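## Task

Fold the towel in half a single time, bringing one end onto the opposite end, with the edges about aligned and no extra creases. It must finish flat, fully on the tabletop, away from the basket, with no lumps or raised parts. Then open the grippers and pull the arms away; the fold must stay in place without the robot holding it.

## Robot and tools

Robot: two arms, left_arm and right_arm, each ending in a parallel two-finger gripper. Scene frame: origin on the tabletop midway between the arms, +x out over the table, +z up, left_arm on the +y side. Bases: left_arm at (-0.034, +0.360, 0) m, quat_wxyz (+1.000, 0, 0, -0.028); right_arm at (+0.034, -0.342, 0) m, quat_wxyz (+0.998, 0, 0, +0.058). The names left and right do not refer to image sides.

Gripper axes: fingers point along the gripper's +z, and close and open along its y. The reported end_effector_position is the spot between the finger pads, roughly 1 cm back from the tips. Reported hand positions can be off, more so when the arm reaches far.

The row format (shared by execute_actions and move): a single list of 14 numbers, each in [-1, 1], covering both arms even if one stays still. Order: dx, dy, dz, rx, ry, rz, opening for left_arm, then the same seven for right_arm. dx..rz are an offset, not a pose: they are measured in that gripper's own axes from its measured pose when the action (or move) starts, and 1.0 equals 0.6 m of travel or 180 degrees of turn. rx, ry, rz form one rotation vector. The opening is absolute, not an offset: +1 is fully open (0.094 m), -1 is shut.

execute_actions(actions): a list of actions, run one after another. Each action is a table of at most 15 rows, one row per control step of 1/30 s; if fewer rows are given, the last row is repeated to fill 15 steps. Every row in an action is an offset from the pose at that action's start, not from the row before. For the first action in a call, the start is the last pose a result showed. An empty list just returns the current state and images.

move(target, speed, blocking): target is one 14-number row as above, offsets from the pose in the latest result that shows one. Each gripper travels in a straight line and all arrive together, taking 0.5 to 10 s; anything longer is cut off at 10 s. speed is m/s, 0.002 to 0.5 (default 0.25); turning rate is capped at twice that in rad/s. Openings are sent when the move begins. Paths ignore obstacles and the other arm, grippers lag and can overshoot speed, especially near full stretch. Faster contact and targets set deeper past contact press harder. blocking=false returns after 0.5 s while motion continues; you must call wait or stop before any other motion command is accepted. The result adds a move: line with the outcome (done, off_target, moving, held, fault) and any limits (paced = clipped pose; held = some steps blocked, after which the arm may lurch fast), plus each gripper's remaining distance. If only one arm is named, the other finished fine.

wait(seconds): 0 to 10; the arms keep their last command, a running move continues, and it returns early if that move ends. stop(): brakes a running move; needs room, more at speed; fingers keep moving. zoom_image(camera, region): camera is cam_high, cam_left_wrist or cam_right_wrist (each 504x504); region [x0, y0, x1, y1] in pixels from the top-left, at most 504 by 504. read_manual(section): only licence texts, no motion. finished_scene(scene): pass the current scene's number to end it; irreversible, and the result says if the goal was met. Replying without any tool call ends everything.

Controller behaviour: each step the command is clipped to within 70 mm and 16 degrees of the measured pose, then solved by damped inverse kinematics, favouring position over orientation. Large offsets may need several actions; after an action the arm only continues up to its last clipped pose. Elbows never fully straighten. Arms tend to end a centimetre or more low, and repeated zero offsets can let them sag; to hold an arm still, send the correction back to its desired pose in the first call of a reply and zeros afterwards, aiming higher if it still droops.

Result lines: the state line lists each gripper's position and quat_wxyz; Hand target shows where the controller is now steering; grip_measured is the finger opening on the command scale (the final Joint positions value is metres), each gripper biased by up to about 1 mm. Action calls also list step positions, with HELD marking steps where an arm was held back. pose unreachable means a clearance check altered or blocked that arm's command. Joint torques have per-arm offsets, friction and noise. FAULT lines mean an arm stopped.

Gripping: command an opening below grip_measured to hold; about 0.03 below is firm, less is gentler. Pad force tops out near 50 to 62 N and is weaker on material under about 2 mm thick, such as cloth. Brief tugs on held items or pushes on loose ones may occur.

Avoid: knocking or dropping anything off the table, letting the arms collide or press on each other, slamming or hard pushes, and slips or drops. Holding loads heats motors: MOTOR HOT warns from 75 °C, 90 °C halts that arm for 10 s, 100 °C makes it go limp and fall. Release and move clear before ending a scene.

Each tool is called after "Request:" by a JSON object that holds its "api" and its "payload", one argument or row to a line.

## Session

Request:
{"api": "execute_actions", "payload": {
  "actions": []
}}

Scene clock: 0.00 s.
left_arm: end_effector_position=(+0.3452, +0.3380, +0.4053) grip_measured=+1.000 end_effector_quat_wxyz=(+0.706, +0.016, +0.708, -0.020) | right_arm: end_effector_position=(+0.4110, -0.3026, +0.4116) grip_measured=+1.000 end_effector_quat_wxyz=(+0.712, -0.033, +0.700, +0.038)
Joint positions: left_arm=[-0.012  1.038  1.038 -0.004 -0.017 -0.005  0.094] | right_arm=[-0.016  1.036  1.042  0.011 -0.     0.007  0.094]
Joint velocities: left_arm=[-0.042  0.002 -0.002 -0.007  0.051 -0.007  0.   ] | right_arm=[-0.007  0.007 -0.007  0.066 -0.007  0.007  0.   ]
Joint torques (N m, as the arm reports them, + toward a larger angle): no reading
Hand target (left_arm): +0.343, +0.338, +0.412; +0.711, +0.016, +0.703, -0.021
Hand target (right_arm): +0.409, -0.303, +0.411; +0.710, -0.033, +0.703, +0.038

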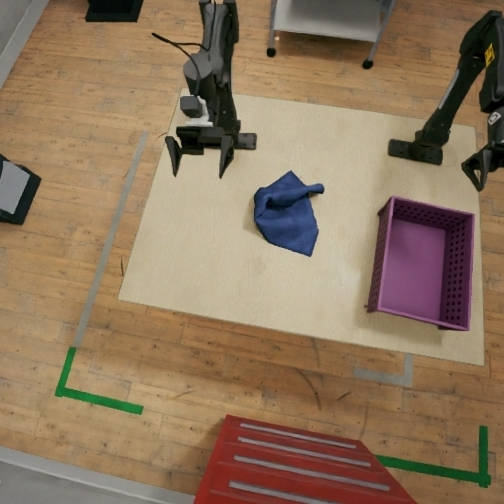

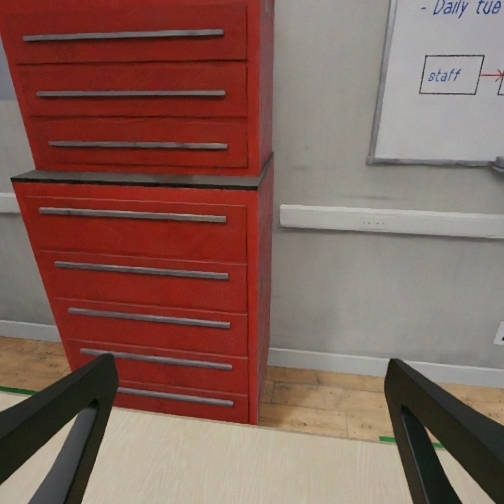

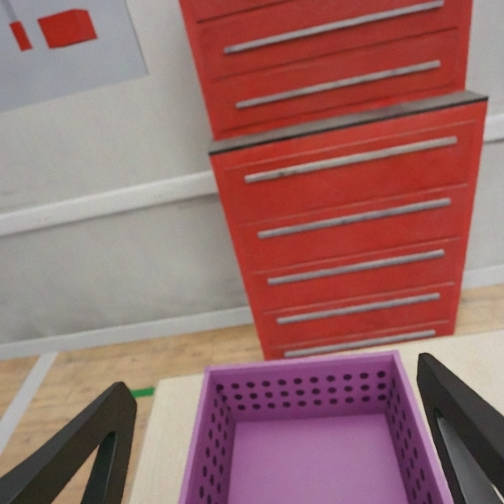

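Request:
{"api": "execute_actions", "payload": {
  "actions": []
}}

Request:
{"api": "zoom_image", "payload": {
  "camera": "cam_high",
  "region": [210, 140, 370, 290]
}}

Scene clock: 16.53 s.
left_arm: end_effector_position=(+0.3452, +0.3380, +0.4053) grip_measured=+1.000 end_effector_quat_wxyz=(+0.706, +0.016, +0.708, -0.020) | right_arm: end_effector_position=(+0.4110, -0.3026, +0.4116) grip_measured=+1.000 end_effector_quat_wxyz=(+0.712, -0.033, +0.700, +0.038)
Joint positions: left_arm=[-0.012  1.038  1.038 -0.004 -0.017 -0.005  0.094] | right_arm=[-0.016  1.036  1.042  0.011 -0.     0.007  0.094]
Joint velocities: left_arm=[ 0.007  0.017 -0.012 -0.066 -0.022  0.007  0.   ] | right_arm=[-0.022 -0.007 -0.012 -0.007  0.007  0.037  0.   ]
Joint torques (N m, as the arm reports them, + toward a larger angle): left_arm=[ 0.02 -2.85  9.46  1.77  0.01 -0.01] | right_arm=[-0.02 -2.63  6.93  1.6   0.03  0.04]
Hand target (left_arm): +0.343, +0.338, +0.412; +0.711, +0.016, +0.703, -0.021
Hand target (right_arm): +0.409, -0.303, +0.411; +0.710, -0.033, +0.703, +0.038

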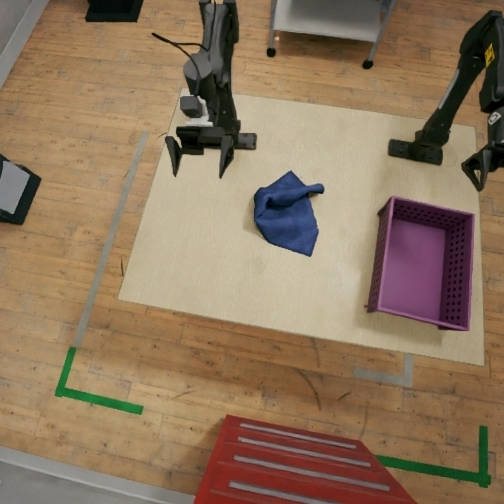

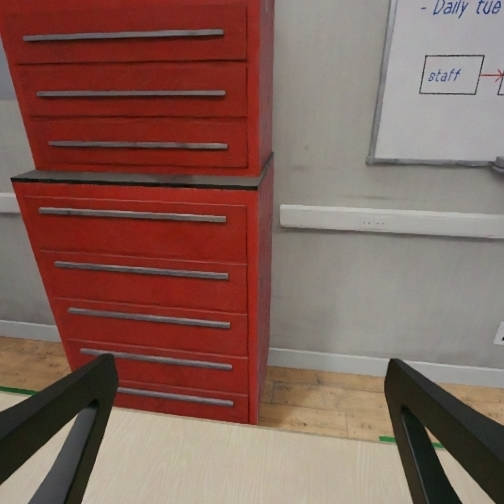

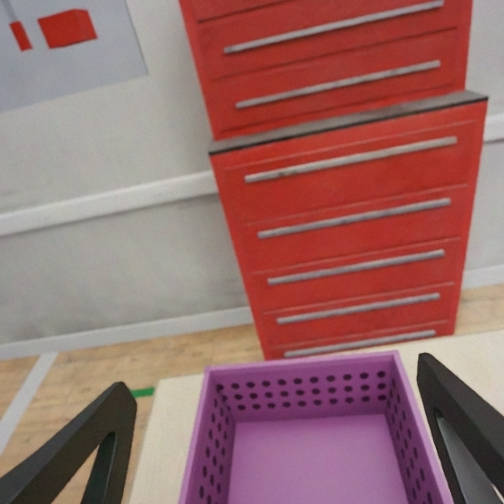

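Region (210, 140, 370, 290) of cam_high's 504x504 image, scaled by 3.150, with more detail than that image has; it fills the top 472 rows of this view, and the rest is white.

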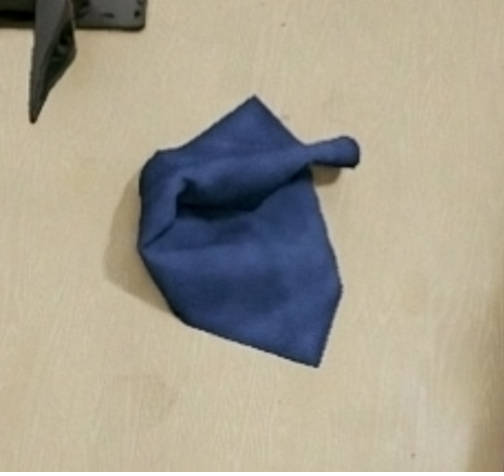

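Request:
{"api": "move", "payload": {
  "target": [0.54,-0.54,0.148,0,0.5,0,0, 0.55,0.327,-0.443,0,0.5,0,0],
  "speed": 0.3
}}

Scene clock: 28.40 s.
left_arm: end_effector_position=(+0.4083, +0.0186, +0.0735) grip_measured=+0.003 end_effector_quat_wxyz=(+0.107, +0.032, +0.992, -0.063) | right_arm: end_effector_position=(+0.1359, -0.1301, +0.0862) grip_measured=+0.003 end_effector_quat_wxyz=(+0.013, -0.044, +0.999, +0.017)
Joint positions: left_arm=[-0.611  2.717  2.828 -1.434 -0.025 -0.599  0.047] | right_arm=[ 1.007  1.403  0.986 -1.111  0.006  1.035  0.047]
Joint velocities: left_arm=[ 0.012  0.007 -0.022  0.007  0.022  0.081 -0.002] | right_arm=[ 0.007 -0.002 -0.002 -0.022  0.022  0.037  0.001]
Joint torques (N m, as the arm reports them, + toward a larger angle): left_arm=[ -0.45 -14.95  10.12   0.83   0.02  -0.08] | right_arm=[ 0.84 -3.22  4.2   0.34 -0.03  0.09]
Hand target (left_arm): +0.413, +0.010, +0.085; +0.126, +0.031, +0.988, -0.082
Hand target (right_arm): +0.131, -0.132, +0.079; +0.004, -0.047, +0.999, +0.008
Off the commanded pose (left_arm): 0.016 m, 14 deg.
Off the commanded pose (right_arm): 0.009 m, 2 deg.
elbow stopped short (left arm): the move would have taken joint 3 (elbow) straighter than the controller allows; a more bent joint 3 avoids this.
move: off_target (left_arm); limits=paced

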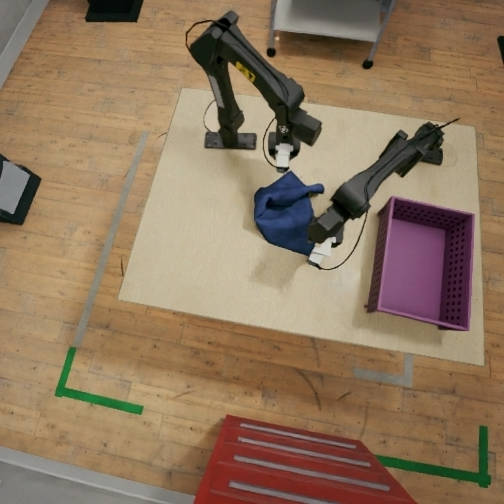

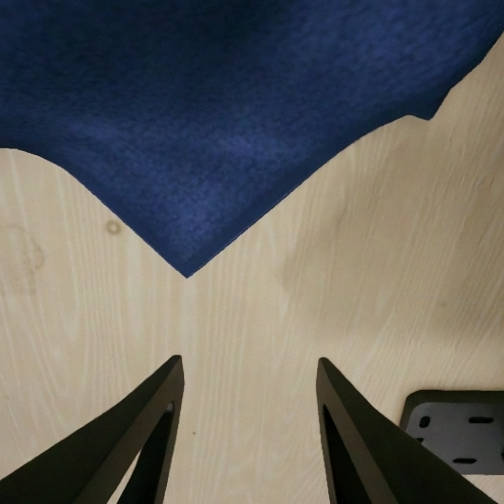

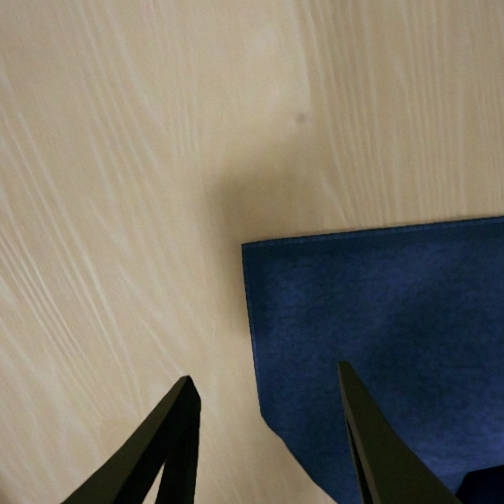

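Request:
{"api": "move", "payload": {
  "target": [0,0,0.13,0,-0.03,0,0, -0.05,0.035,0.14,0,0,0,0],
  "speed": 0.1
}}

Request:
{"api": "move", "payload": {
  "target": [0,0,0.03,0,0,0,-1, 0,0,0.03,0,0,0,-1],
  "speed": 0.05
}}

Request:
{"api": "move", "payload": {
  "target": [0,0,-0.12,0,0,0,-1, 0,0,-0.12,0,0,0,-1],
  "speed": 0.1
}}

Scene clock: 37.23 s.
left_arm: end_effector_position=(+0.4269, +0.0077, +0.0218) grip_measured=+0.002 end_effector_quat_wxyz=(+0.164, +0.029, +0.983, -0.072) | right_arm: end_effector_position=(+0.1624, -0.1023, +0.0146) grip_measured=+0.003 end_effector_quat_wxyz=(+0.014, -0.047, +0.999, +0.020)
Joint positions: left_arm=[-0.624  2.573  2.308 -0.956 -0.084 -0.607  0.047] | right_arm=[ 0.961  1.637  0.904 -0.79   0.004  0.984  0.047]
Joint velocities: left_arm=[-0.012 -0.017 -0.017  0.037 -0.037  0.037  0.001] | right_arm=[ 0.007 -0.012  0.007  0.022 -0.007  0.022  0.   ]
Joint torques (N m, as the arm reports them, + toward a larger angle): left_arm=[ -0.2  -12.43   4.56   1.1   -0.03  -0.07] | right_arm=[-0.89 -4.07  3.42  0.64  0.02 -0.04]
Hand target (left_arm): +0.423, +0.008, -0.001; +0.153, +0.029, +0.986, -0.065
Hand target (right_arm): +0.165, -0.105, +0.004; +0.013, -0.044, +0.999, +0.017
Off the commanded pose (left_arm): 0.024 m, 1 deg.
Off the commanded pose (right_arm): 0.011 m, 0 deg.
move: off_target (left_arm, right_arm)

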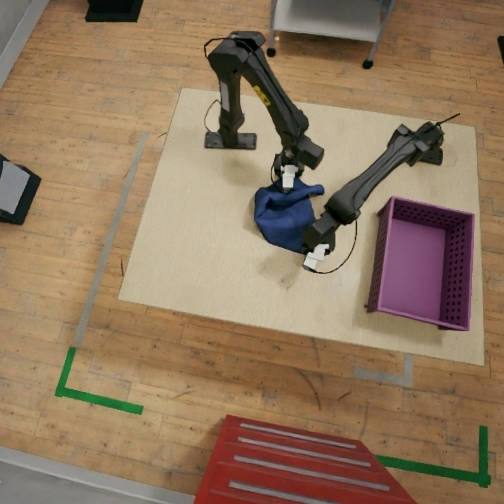

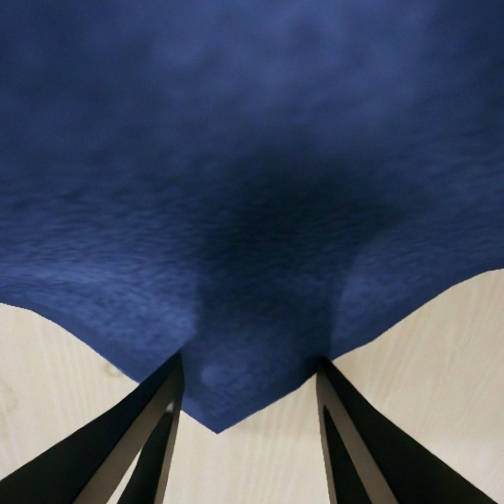

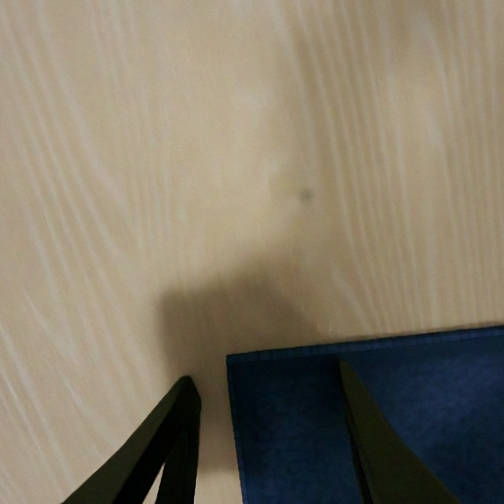

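Scene clock: 38.17 s.
left_arm: end_effector_position=(+0.4306, +0.0043, +0.0219) grip_measured=-0.966 end_effector_quat_wxyz=(+0.171, +0.028, +0.982, -0.078) | right_arm: end_effector_position=(+0.1671, -0.0940, +0.0152) grip_measured=-0.934 end_effector_quat_wxyz=(+0.024, -0.047, +0.998, +0.036)
Joint positions: left_arm=[-0.624  2.576  2.308 -0.933 -0.082 -0.607  0.002] | right_arm=[ 0.961  1.637  0.904 -0.752  0.005  0.984  0.003]
Joint velocities: left_arm=[-0.002  0.002  0.002  0.022 -0.007  0.022  0.   ] | right_arm=[ 0.017 -0.012 -0.012  0.007 -0.051 -0.007  0.001]
Joint torques (N m, as the arm reports them, + toward a larger angle): left_arm=[  0.14 -11.46   9.41   0.93  -0.02   0.  ] | right_arm=[ 0.08 -3.4   2.37  0.63 -0.02  0.06]
Hand target (left_arm): +0.432, +0.005, +0.005; +0.164, +0.029, +0.983, -0.072
Hand target (right_arm): +0.162, -0.103, -0.002; +0.014, -0.047, +0.999, +0.019
Off the commanded pose (left_arm): 0.017 m, 1 deg.
Off the commanded pose (right_arm): 0.021 m, 2 deg.
move: off_target (left_arm, right_arm)

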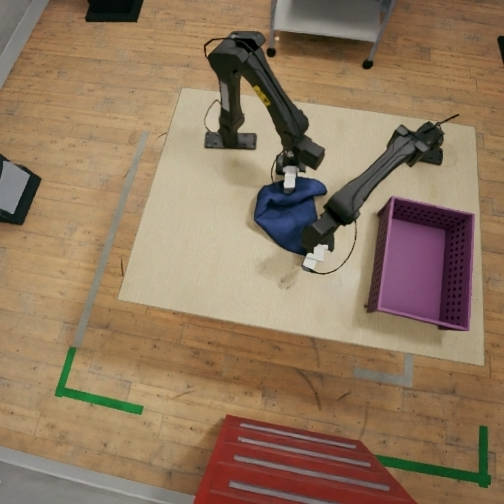

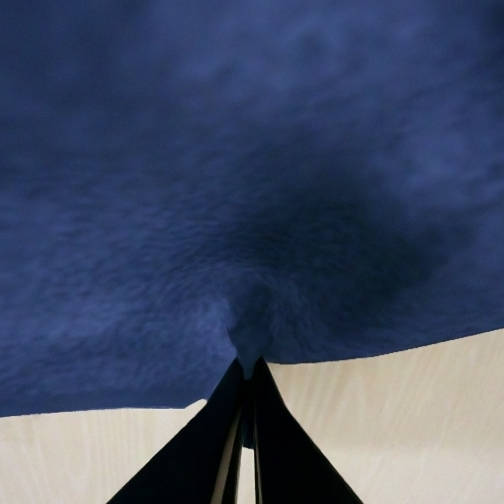

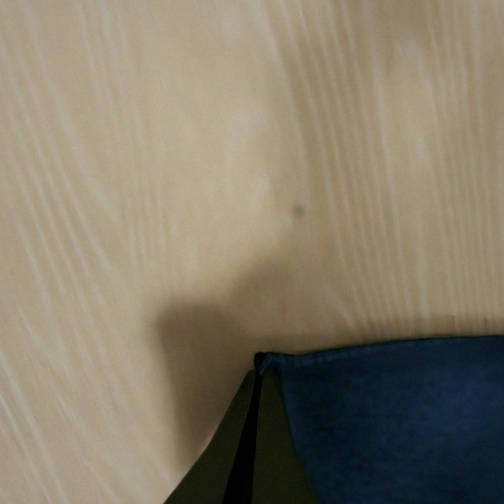

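Scene clock: 39.47 s.
left_arm: end_effector_position=(+0.4132, +0.0184, +0.0829) grip_measured=-0.966 end_effector_quat_wxyz=(+0.172, +0.027, +0.982, -0.079) | right_arm: end_effector_position=(+0.1624, -0.1028, +0.0754) grip_measured=-0.934 end_effector_quat_wxyz=(+0.017, -0.047, +0.998, +0.023)
Joint positions: left_arm=[-0.624  2.436  2.291 -1.053 -0.082 -0.61   0.002] | right_arm=[ 0.961  1.54   1.063 -1.038  0.005  0.984  0.003]
Joint velocities: left_arm=[ 0.002  0.012  0.012 -0.022  0.051 -0.007  0.   ] | right_arm=[-0.002 -0.017  0.007 -0.051  0.037 -0.022  0.001]
Joint torques (N m, as the arm reports them, + toward a larger angle): left_arm=[ -0.77 -15.26   6.9    0.76  -0.03  -0.09] | right_arm=[ 0.13 -6.55  7.24  0.15  0.03  0.05]
Hand target (left_arm): +0.407, +0.017, +0.088; +0.171, +0.028, +0.982, -0.078
Hand target (right_arm): +0.164, -0.099, +0.087; +0.024, -0.047, +0.998, +0.036
Off the commanded pose (left_arm): 0.009 m, 0 deg.
Off the commanded pose (right_arm): 0.012 m, 2 deg.
move: off_target (right_arm)

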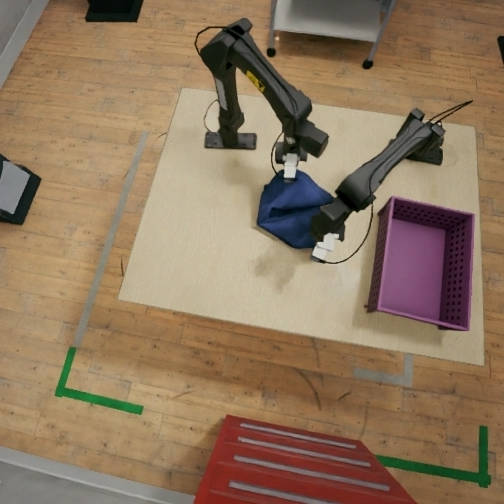

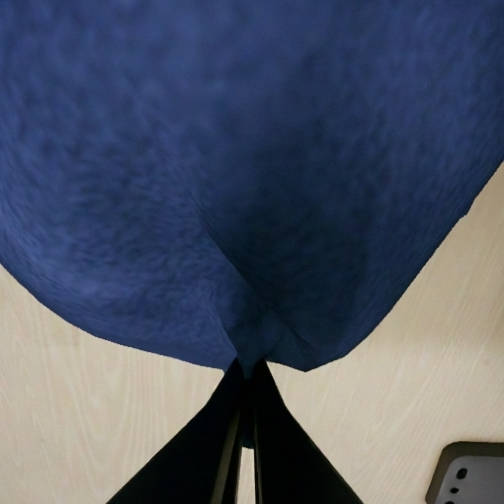

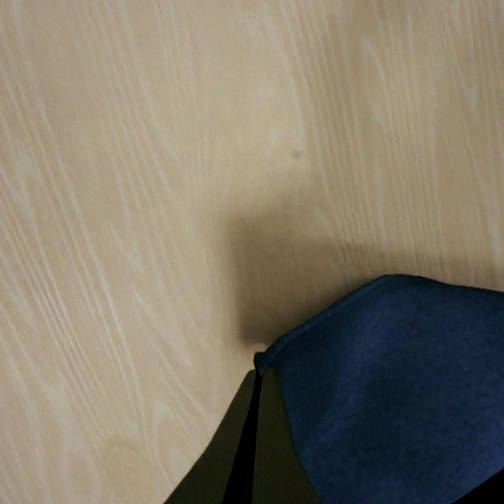

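Request:
{"api": "move", "payload": {
  "target": [-0.157,0.04,-0.61,0,-0.2,0,-1, -0.37,-0.16,-0.62,0,-0.3,0,-1],
  "speed": 0.2
}}

Scene clock: 56.63 s.
left_arm: end_effector_position=(+0.3892, +0.1039, +0.4275) grip_measured=-0.966 end_effector_quat_wxyz=(+0.488, +0.007, +0.867, -0.100) | right_arm: end_effector_position=(+0.3790, -0.1874, +0.4529) grip_measured=-0.934 end_effector_quat_wxyz=(+0.473, -0.035, +0.879, +0.048)
Joint positions: left_arm=[-0.634  2.098  2.837 -1.32  -0.41  -0.451  0.002] | right_arm=[ 0.474  1.652  2.396 -1.372  0.372  0.32   0.003]
Joint velocities: left_arm=[-0.027  0.022 -0.002 -0.007  0.022 -0.037  0.002] | right_arm=[ 0.022  0.007  0.017 -0.022 -0.051 -0.066  0.   ]
Joint torques (N m, as the arm reports them, + toward a larger angle): left_arm=[ -0.9  -11.01   7.7    1.76  -0.25   0.1 ] | right_arm=[-0.73 -3.77  6.11  1.36  0.16 -0.05]
Hand target (left_arm): +0.383, +0.106, +0.449; +0.511, +0.004, +0.852, -0.111
Hand target (right_arm): +0.382, -0.191, +0.453; +0.471, -0.033, +0.880, +0.043
Off the commanded pose (left_arm): 0.025 m, 3 deg.
Off the commanded pose (right_arm): 0.008 m, 1 deg.
elbow stopped short (left arm): the move would have taken joint 3 (elbow) straighter than the controller allows; a more bent joint 3 avoids this.
move: off_target (left_arm)

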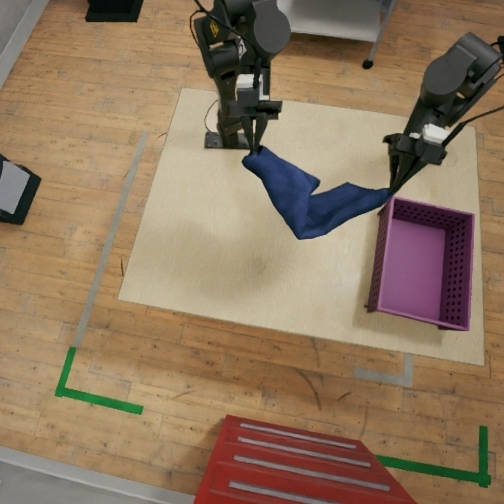

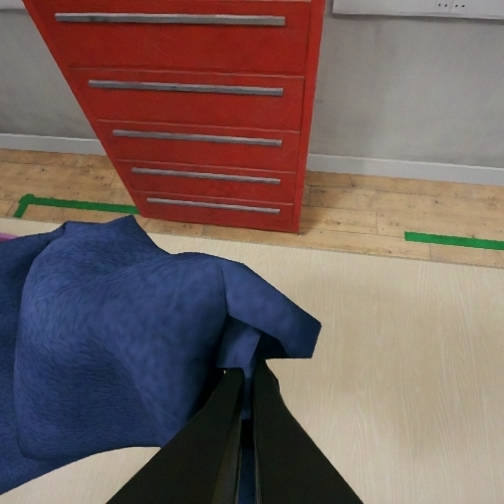

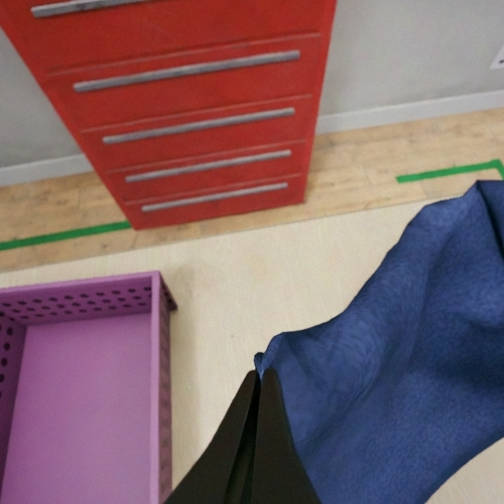

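Request:
{"api": "move", "payload": {
  "target": [0,0.05,-0.03,0,0,0,-1, 0,-0.3,0,0,0,0,-1],
  "speed": 0.1
}}

Request:
{"api": "zoom_image", "payload": {
  "camera": "cam_high",
  "region": [130, 90, 430, 300]
}}

Scene clock: 64.67 s.
left_arm: end_effector_position=(+0.3774, +0.1166, +0.4221) grip_measured=-0.966 end_effector_quat_wxyz=(+0.474, +0.022, +0.872, -0.118) | right_arm: end_effector_position=(+0.3974, -0.3524, +0.4484) grip_measured=-0.934 end_effector_quat_wxyz=(+0.478, -0.051, +0.875, +0.057)
Joint positions: left_arm=[-0.601  1.891  2.473 -1.167 -0.329 -0.43   0.002] | right_arm=[-0.294  1.527  2.211 -1.281 -0.298 -0.136  0.003]
Joint velocities: left_arm=[-0.002 -0.007 -0.007 -0.066  0.037 -0.007 -0.   ] | right_arm=[ 0.012  0.012 -0.022  0.007 -0.081 -0.037 -0.002]
Joint torques (N m, as the arm reports them, + toward a larger angle): left_arm=[  1.74 -10.69   5.05   1.57  -0.41   0.09] | right_arm=[-1.56 -3.75  4.81  1.51  0.14 -0.01]
Hand target (left_arm): +0.377, +0.136, +0.431; +0.487, +0.007, +0.868, -0.100
Hand target (right_arm): +0.398, -0.365, +0.446; +0.474, -0.038, +0.879, +0.042
Off the commanded pose (left_arm): 0.022 m, 3 deg.
Off the commanded pose (right_arm): 0.015 m, 2 deg.
move: off_target (left_arm, right_arm)

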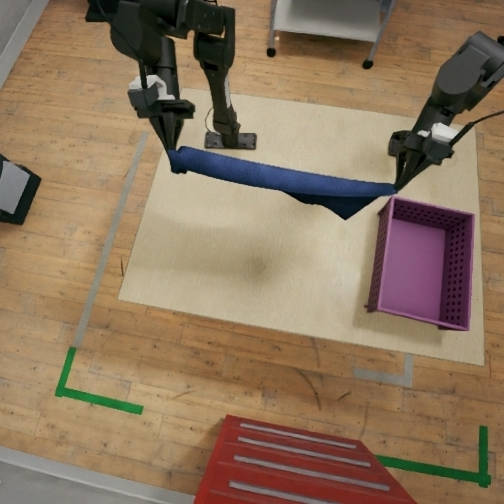

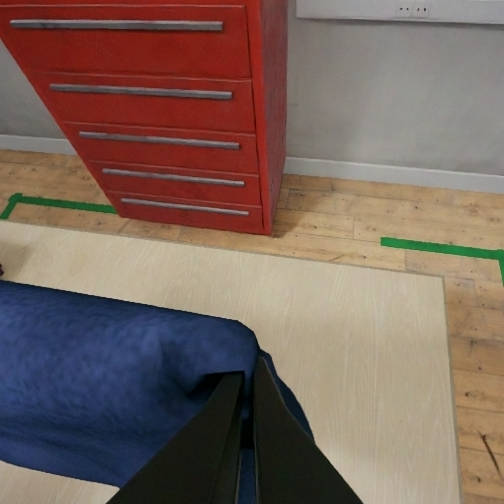

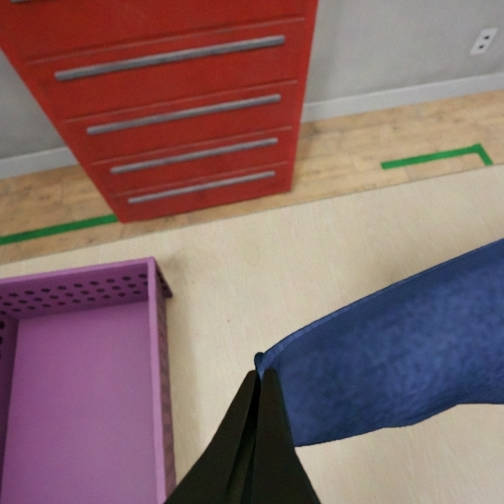

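Region (130, 90, 430, 300) of cam_high's 504x504 image, scaled by 1.680, with more detail than that image has; it fills the top 353 rows of this view, and the rest is white.

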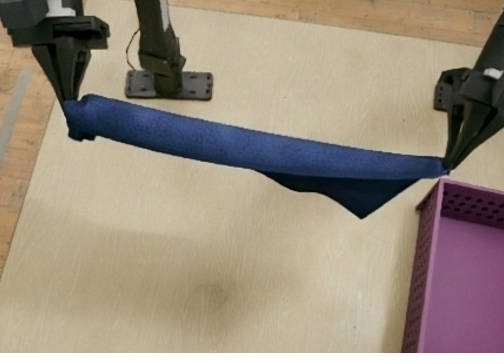

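Request:
{"api": "move", "payload": {
  "target": [0.70,0.05,0.08,0,0.25,0,-1, 0.74,0.0,0.09,0,0.25,0,-1],
  "speed": 0.2
}}

Request:
{"api": "zoom_image", "payload": {
  "camera": "cam_high",
  "region": [130, 90, 430, 300]
}}

Scene clock: 74.80 s.
left_arm: end_effector_position=(+0.1938, +0.1031, +0.0453) grip_measured=-0.966 end_effector_quat_wxyz=(+0.109, +0.069, +0.986, -0.103) | right_arm: end_effector_position=(+0.2012, -0.3557, +0.0479) grip_measured=-0.934 end_effector_quat_wxyz=(+0.103, -0.074, +0.991, +0.045)
Joint positions: left_arm=[-0.796  1.638  0.992 -0.624 -0.007 -0.712  0.002] | right_arm=[-0.367  0.998  0.56  -0.965 -0.15  -0.387  0.003]
Joint velocities: left_arm=[-0.017 -0.012 -0.002  0.007 -0.066  0.037 -0.   ] | right_arm=[ 0.007  0.002  0.002 -0.066  0.007 -0.051 -0.001]
Joint torques (N m, as the arm reports them, + toward a larger angle): left_arm=[-0.55 -6.46  6.32  0.78 -0.06 -0.1 ] | right_arm=[-1.06 -1.92  4.54  0.65  0.16 -0.01]
Hand target (left_arm): +0.191, +0.105, +0.042; +0.107, +0.069, +0.987, -0.097
Hand target (right_arm): +0.200, -0.362, +0.045; +0.106, -0.068, +0.992, +0.030
Off the commanded pose (left_arm): 0.005 m, 1 deg.
Off the commanded pose (right_arm): 0.005 m, 1 deg.
move: done

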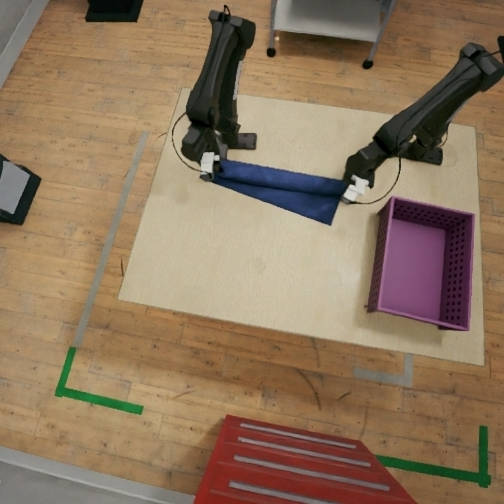

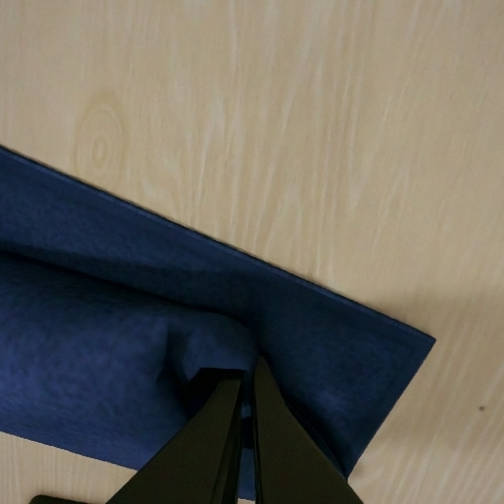

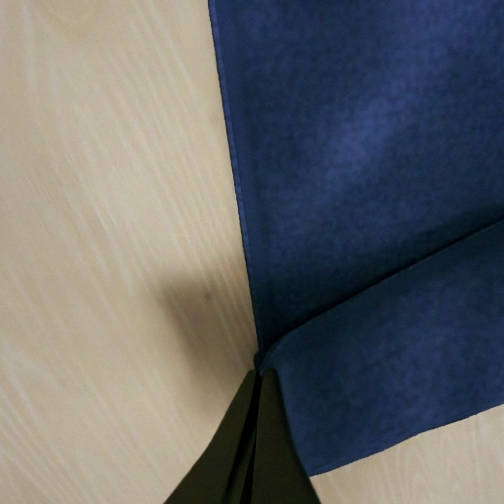

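Region (130, 90, 430, 300) of cam_high's 504x504 image, scaled by 1.680, with more detail than that image has; it fills the top 353 rows of this view, and the rest is white.

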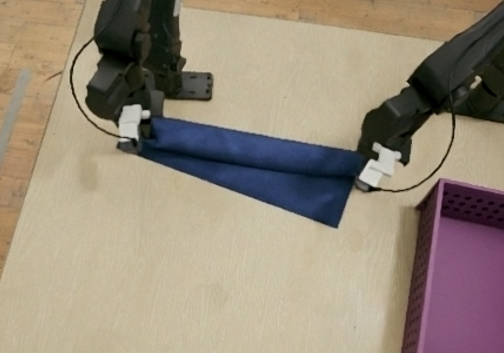

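Request:
{"api": "move", "payload": {
  "target": [0.1,0.03,0,0,0,0,-1, 0,0,-0.12,0,0,0,0],
  "speed": 0.15
}}

Request:
{"api": "move", "payload": {
  "target": [0,0,0,0,0,0,-1, -0.27,0.66,0.0,0,0,0,0],
  "speed": 0.25
}}

Scene clock: 83.87 s.
left_arm: end_effector_position=(+0.1377, +0.1294, +0.0239) grip_measured=-0.966 end_effector_quat_wxyz=(+0.094, +0.069, +0.988, -0.097) | right_arm: end_effector_position=(+0.1852, -0.3627, +0.1074) grip_measured=-0.003 end_effector_quat_wxyz=(+0.082, -0.075, +0.993, +0.047)
Joint positions: left_arm=[-0.892  1.488  0.76  -0.572 -0.022 -0.806  0.002] | right_arm=[-0.439  0.965  0.79  -1.28  -0.15  -0.465  0.047]
Joint velocities: left_arm=[-0.002  0.007  0.002 -0.051  0.022  0.066  0.   ] | right_arm=[-0.002 -0.012  0.002  0.037 -0.022 -0.037  0.   ]
Joint torques (N m, as the arm reports them, + toward a larger angle): left_arm=[-0.76 -6.84  5.77  0.86 -0.15 -0.08] | right_arm=[-0.73 -2.53  7.5   0.31 -0.18 -0.02]
Hand target (left_arm): +0.139, +0.128, +0.028; +0.109, +0.069, +0.986, -0.104
Hand target (right_arm): +0.188, -0.363, +0.118; +0.102, -0.074, +0.991, +0.044
Off the commanded pose (left_arm): 0.005 m, 2 deg.
Off the commanded pose (right_arm): 0.011 m, 2 deg.
move: off_target (right_arm)

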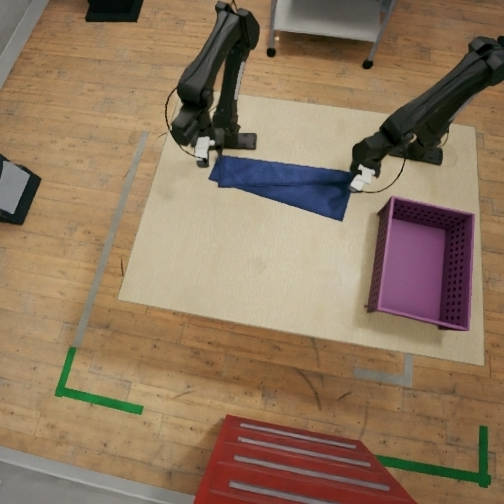

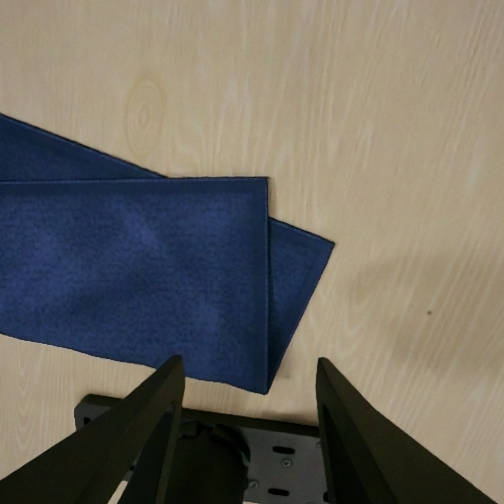

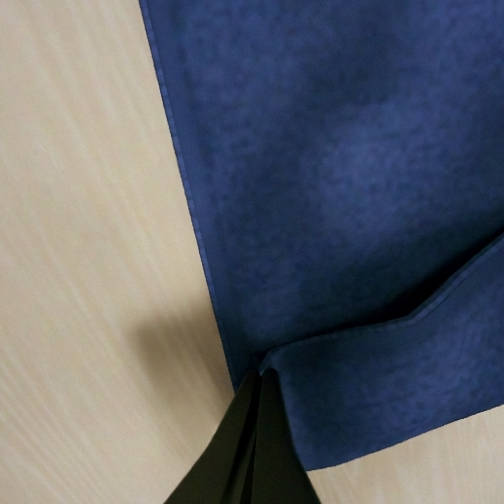

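Scene clock: 86.47 s.
left_arm: end_effector_position=(+0.1378, +0.1294, +0.0239) grip_measured=-0.966 end_effector_quat_wxyz=(+0.095, +0.069, +0.988, -0.097) | right_arm: end_effector_position=(+0.2774, +0.0508, +0.1746) grip_measured=-0.003 end_effector_quat_wxyz=(+0.078, -0.075, +0.992, +0.068)
Joint positions: left_arm=[-0.892  1.488  0.76  -0.572 -0.022 -0.806  0.002] | right_arm=[ 0.916  2.197  2.302 -1.475  0.049  0.878  0.047]
Joint velocities: left_arm=[ 0.002  0.002  0.012  0.037 -0.037 -0.022  0.001] | right_arm=[ 0.002 -0.007 -0.022 -0.037 -0.051 -0.066  0.   ]
Joint torques (N m, as the arm reports them, + toward a larger angle): left_arm=[-0.13 -4.95  6.95  0.74  0.02 -0.01] | right_arm=[ 0.4  -8.86  7.44  0.4   0.19  0.07]
Hand target (left_arm): +0.138, +0.129, +0.024; +0.095, +0.069, +0.988, -0.097
Hand target (right_arm): +0.278, +0.052, +0.171; +0.080, -0.074, +0.992, +0.058
Off the commanded pose (left_arm): 0.000 m, 0 deg.
Off the commanded pose (right_arm): 0.008 m, 2 deg.
move: done

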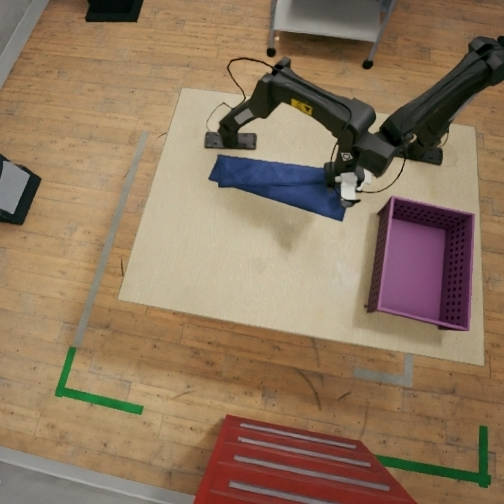

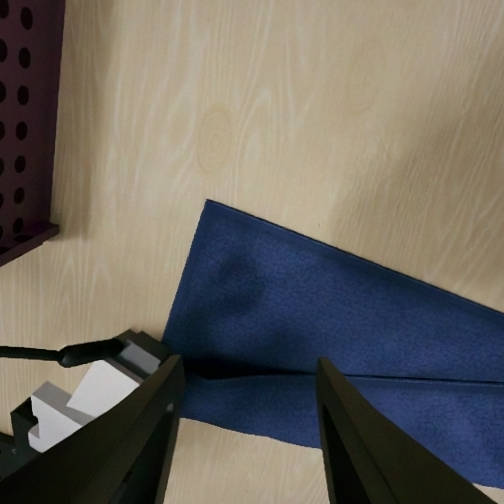

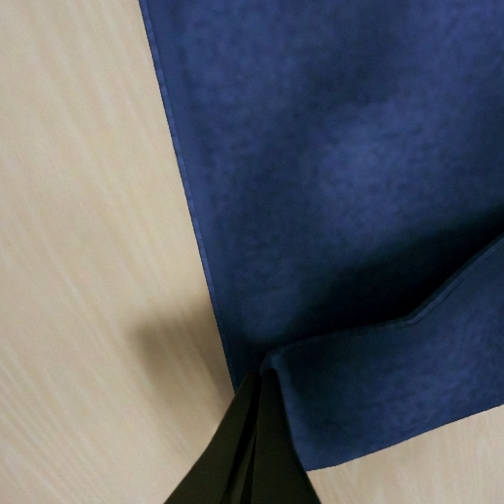

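Request:
{"api": "move", "payload": {
  "target": [0,0,-0.03,0,0,-0.4,-1, 0,0.04,0.16,0,0,0,0],
  "speed": 0.3
}}

Scene clock: 95.43 s.
left_arm: end_effector_position=(+0.1305, +0.1363, +0.0288) grip_measured=-0.966 end_effector_quat_wxyz=(+0.014, -0.521, +0.844, -0.123) | right_arm: end_effector_position=(+0.2937, +0.0874, +0.0982) grip_measured=-0.003 end_effector_quat_wxyz=(+0.086, -0.070, +0.990, +0.082)
Joint positions: left_arm=[-0.892  1.457  0.76  -0.625 -0.011 -2.054  0.002] | right_arm=[ 0.926  2.283  2.128 -1.182  0.049  0.895  0.047]
Joint velocities: left_arm=[-0.002 -0.002 -0.007 -0.066  0.022 -0.051  0.   ] | right_arm=[-0.007  0.002 -0.017 -0.081 -0.037  0.037 -0.   ]
Joint torques (N m, as the arm reports them, + toward a larger angle): left_arm=[-0.1  -6.39  9.93  0.45 -0.05 -0.06] | right_arm=[  0.96 -10.14   4.48   0.61   0.1    0.05]
Hand target (left_arm): +0.135, +0.133, +0.041; +0.020, -0.525, +0.840, -0.134
Hand target (right_arm): +0.287, +0.087, +0.083; +0.078, -0.075, +0.992, +0.067
Off the commanded pose (left_arm): 0.014 m, 1 deg.
Off the commanded pose (right_arm): 0.016 m, 2 deg.
move: off_target (left_arm, right_arm)

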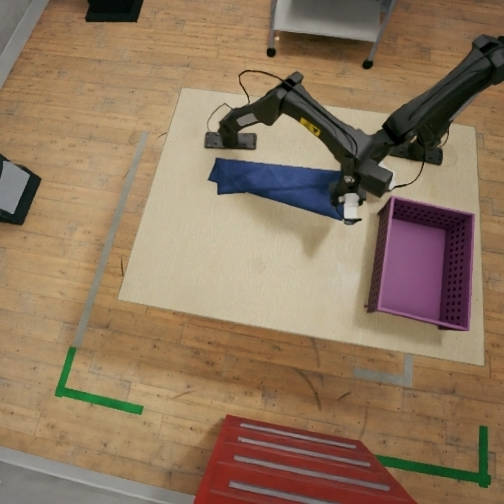

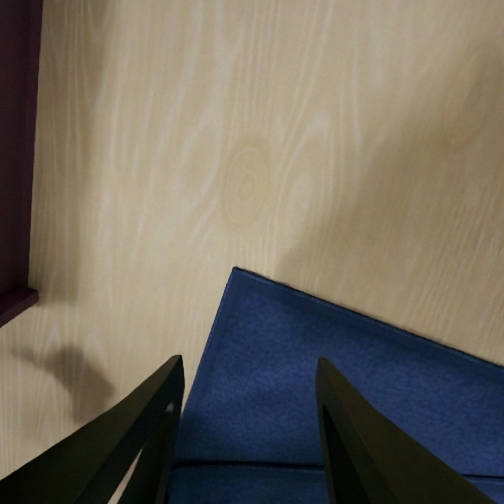

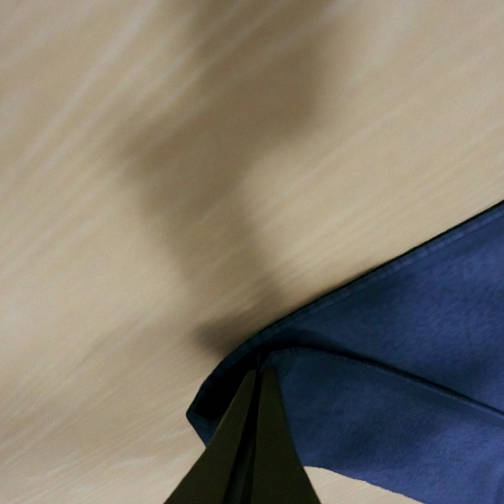

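Ground point is ~ (250,280); shift back ~2 cm.

Request:
{"api": "move", "payload": {
  "target": [0,0,0,0,0,0,-1, 0.035,0.01,0.17,0,0,0,0],
  "speed": 0.1
}}

Request:
{"api": "move", "payload": {
  "target": [0,0,0,0,0,0,-1, 0,0,0.03,0,0,0,-1],
  "speed": 0.05
}}

Request:
{"api": "move", "payload": {
  "target": [0,0,-0.1,0,0,0,-1, 0,0,-0.1,0,0,0,-1],
  "speed": 0.1
}}

Scene clock: 102.20 s.
left_arm: end_effector_position=(+0.1299, +0.1359, +0.0288) grip_measured=-0.966 end_effector_quat_wxyz=(+0.012, -0.522, +0.844, -0.123) | right_arm: end_effector_position=(+0.2985, +0.1131, +0.0272) grip_measured=-0.003 end_effector_quat_wxyz=(+0.103, -0.065, +0.987, +0.107)
Joint positions: left_arm=[-0.892  1.457  0.76  -0.625 -0.007 -2.057  0.002] | right_arm=[ 0.945  2.349  1.942 -0.87   0.055  0.921  0.047]
Joint velocities: left_arm=[ 0.012  0.007 -0.002 -0.022 -0.022 -0.022 -0.002] | right_arm=[ 0.022 -0.012 -0.002 -0.022 -0.022  0.022  0.   ]
Joint torques (N m, as the arm reports them, + toward a larger angle): left_arm=[-0.05 -4.65  7.18  0.66 -0.01  0.02] | right_arm=[ 0.95 -9.21  3.33  0.75  0.05  0.08]
Hand target (left_arm): +0.130, +0.136, +0.029; +0.014, -0.521, +0.844, -0.123
Hand target (right_arm): +0.287, +0.106, -0.003; +0.086, -0.070, +0.990, +0.082
Off the commanded pose (left_arm): 0.001 m, 0 deg.
Off the commanded pose (right_arm): 0.033 m, 4 deg.
move: off_target (right_arm)

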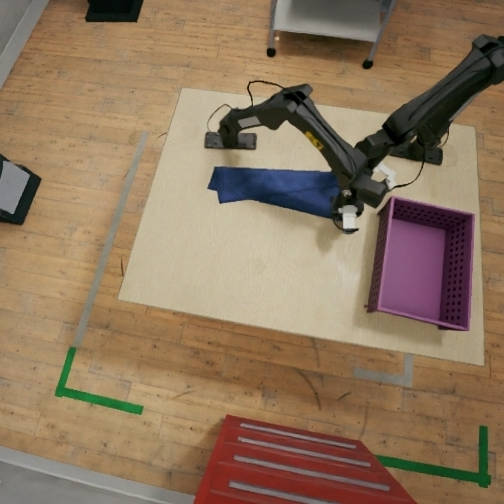

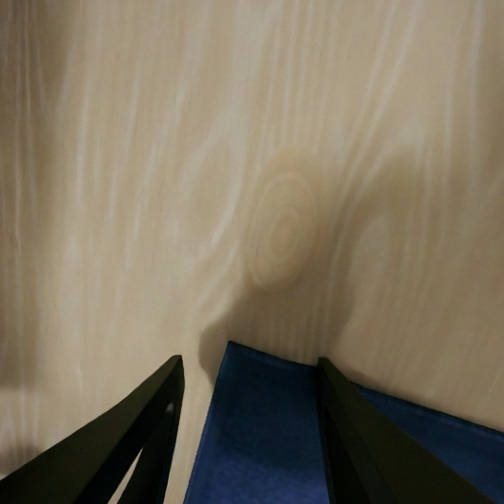

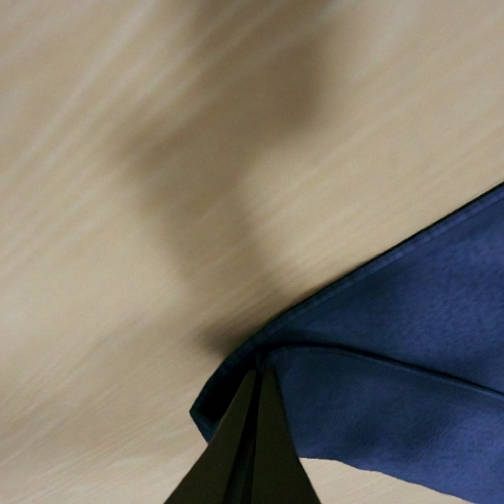

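Scene clock: 103.10 s.
left_arm: end_effector_position=(+0.1295, +0.1356, +0.0288) grip_measured=-0.966 end_effector_quat_wxyz=(+0.011, -0.522, +0.844, -0.124) | right_arm: end_effector_position=(+0.3027, +0.1206, +0.0242) grip_measured=-0.978 end_effector_quat_wxyz=(+0.111, -0.065, +0.985, +0.119)
Joint positions: left_arm=[-0.892  1.457  0.76  -0.625 -0.004 -2.057  0.002] | right_arm=[ 0.945  2.361  1.942 -0.83   0.055  0.921  0.001]
Joint velocities: left_arm=[ 0.002 -0.002 -0.002 -0.037  0.022 -0.007 -0.   ] | right_arm=[ 0.002 -0.017  0.002 -0.007  0.037 -0.007 -0.   ]
Joint torques (N m, as the arm reports them, + toward a larger angle): left_arm=[-0.08 -4.71  7.09  0.64 -0.02  0.  ] | right_arm=[ -0.11 -10.49   5.55   0.75   0.05   0.01]
Hand target (left_arm): +0.130, +0.136, +0.029; +0.012, -0.522, +0.844, -0.123
Hand target (right_arm): +0.302, +0.117, +0.010; +0.103, -0.065, +0.987, +0.107
Off the commanded pose (left_arm): 0.001 m, 0 deg.
Off the commanded pose (right_arm): 0.015 m, 2 deg.
move: off_target (right_arm)

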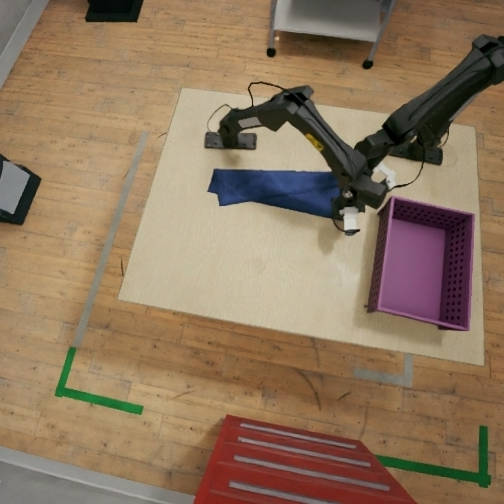

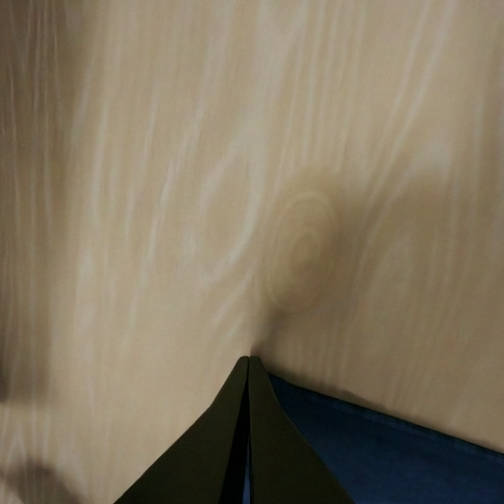

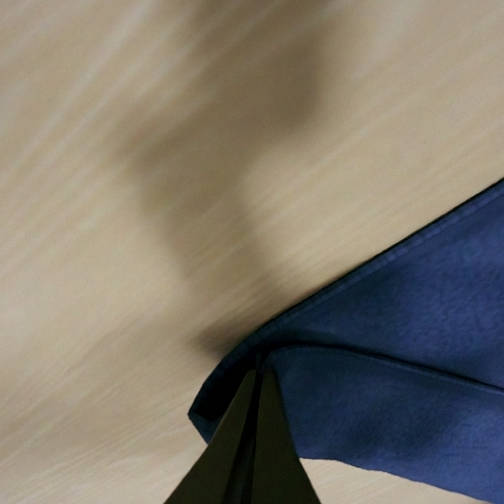

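Scene clock: 104.30 s.
left_arm: end_effector_position=(+0.1199, +0.1477, +0.0762) grip_measured=-0.966 end_effector_quat_wxyz=(+0.008, -0.522, +0.845, -0.117) | right_arm: end_effector_position=(+0.2915, +0.1007, +0.0652) grip_measured=-0.978 end_effector_quat_wxyz=(+0.103, -0.064, +0.987, +0.108)
Joint positions: left_arm=[-0.892  1.336  0.866 -0.865 -0.    -2.057  0.002] | right_arm=[ 0.945  2.26   1.942 -0.957  0.055  0.923  0.001]
Joint velocities: left_arm=[ 0.017  0.027 -0.002 -0.066  0.007 -0.022 -0.   ] | right_arm=[ 0.007 -0.012 -0.012  0.007 -0.022 -0.037 -0.   ]
Joint torques (N m, as the arm reports them, + toward a larger angle): left_arm=[ 0.27 -5.43  9.77  0.43  0.    0.04] | right_arm=[  0.58 -12.32   8.14   0.55   0.06   0.1 ]
Hand target (left_arm): +0.121, +0.148, +0.086; +0.011, -0.522, +0.844, -0.123
Hand target (right_arm): +0.291, +0.106, +0.081; +0.111, -0.065, +0.985, +0.120
Off the commanded pose (left_arm): 0.011 m, 1 deg.
Off the commanded pose (right_arm): 0.017 m, 2 deg.
move: off_target (left_arm, right_arm)

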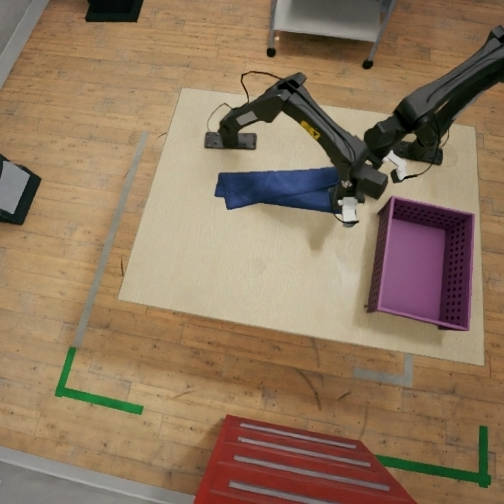

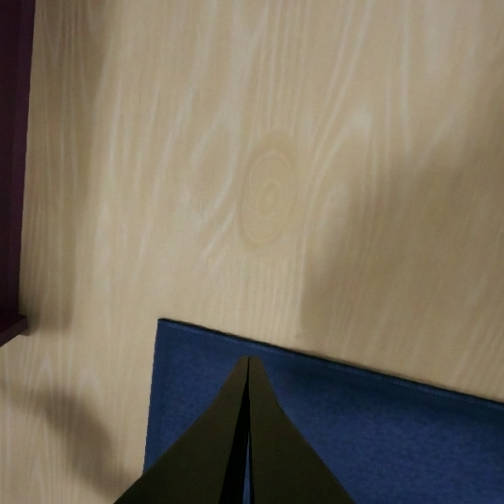

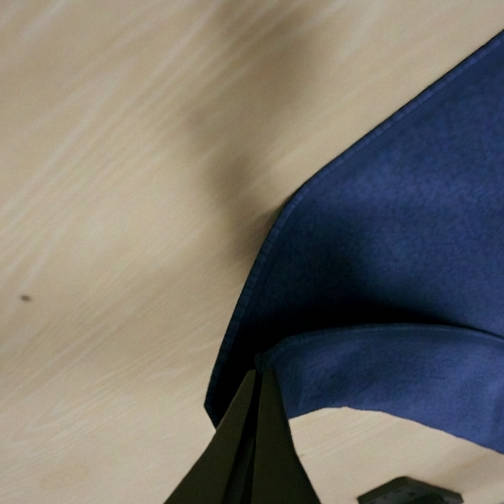

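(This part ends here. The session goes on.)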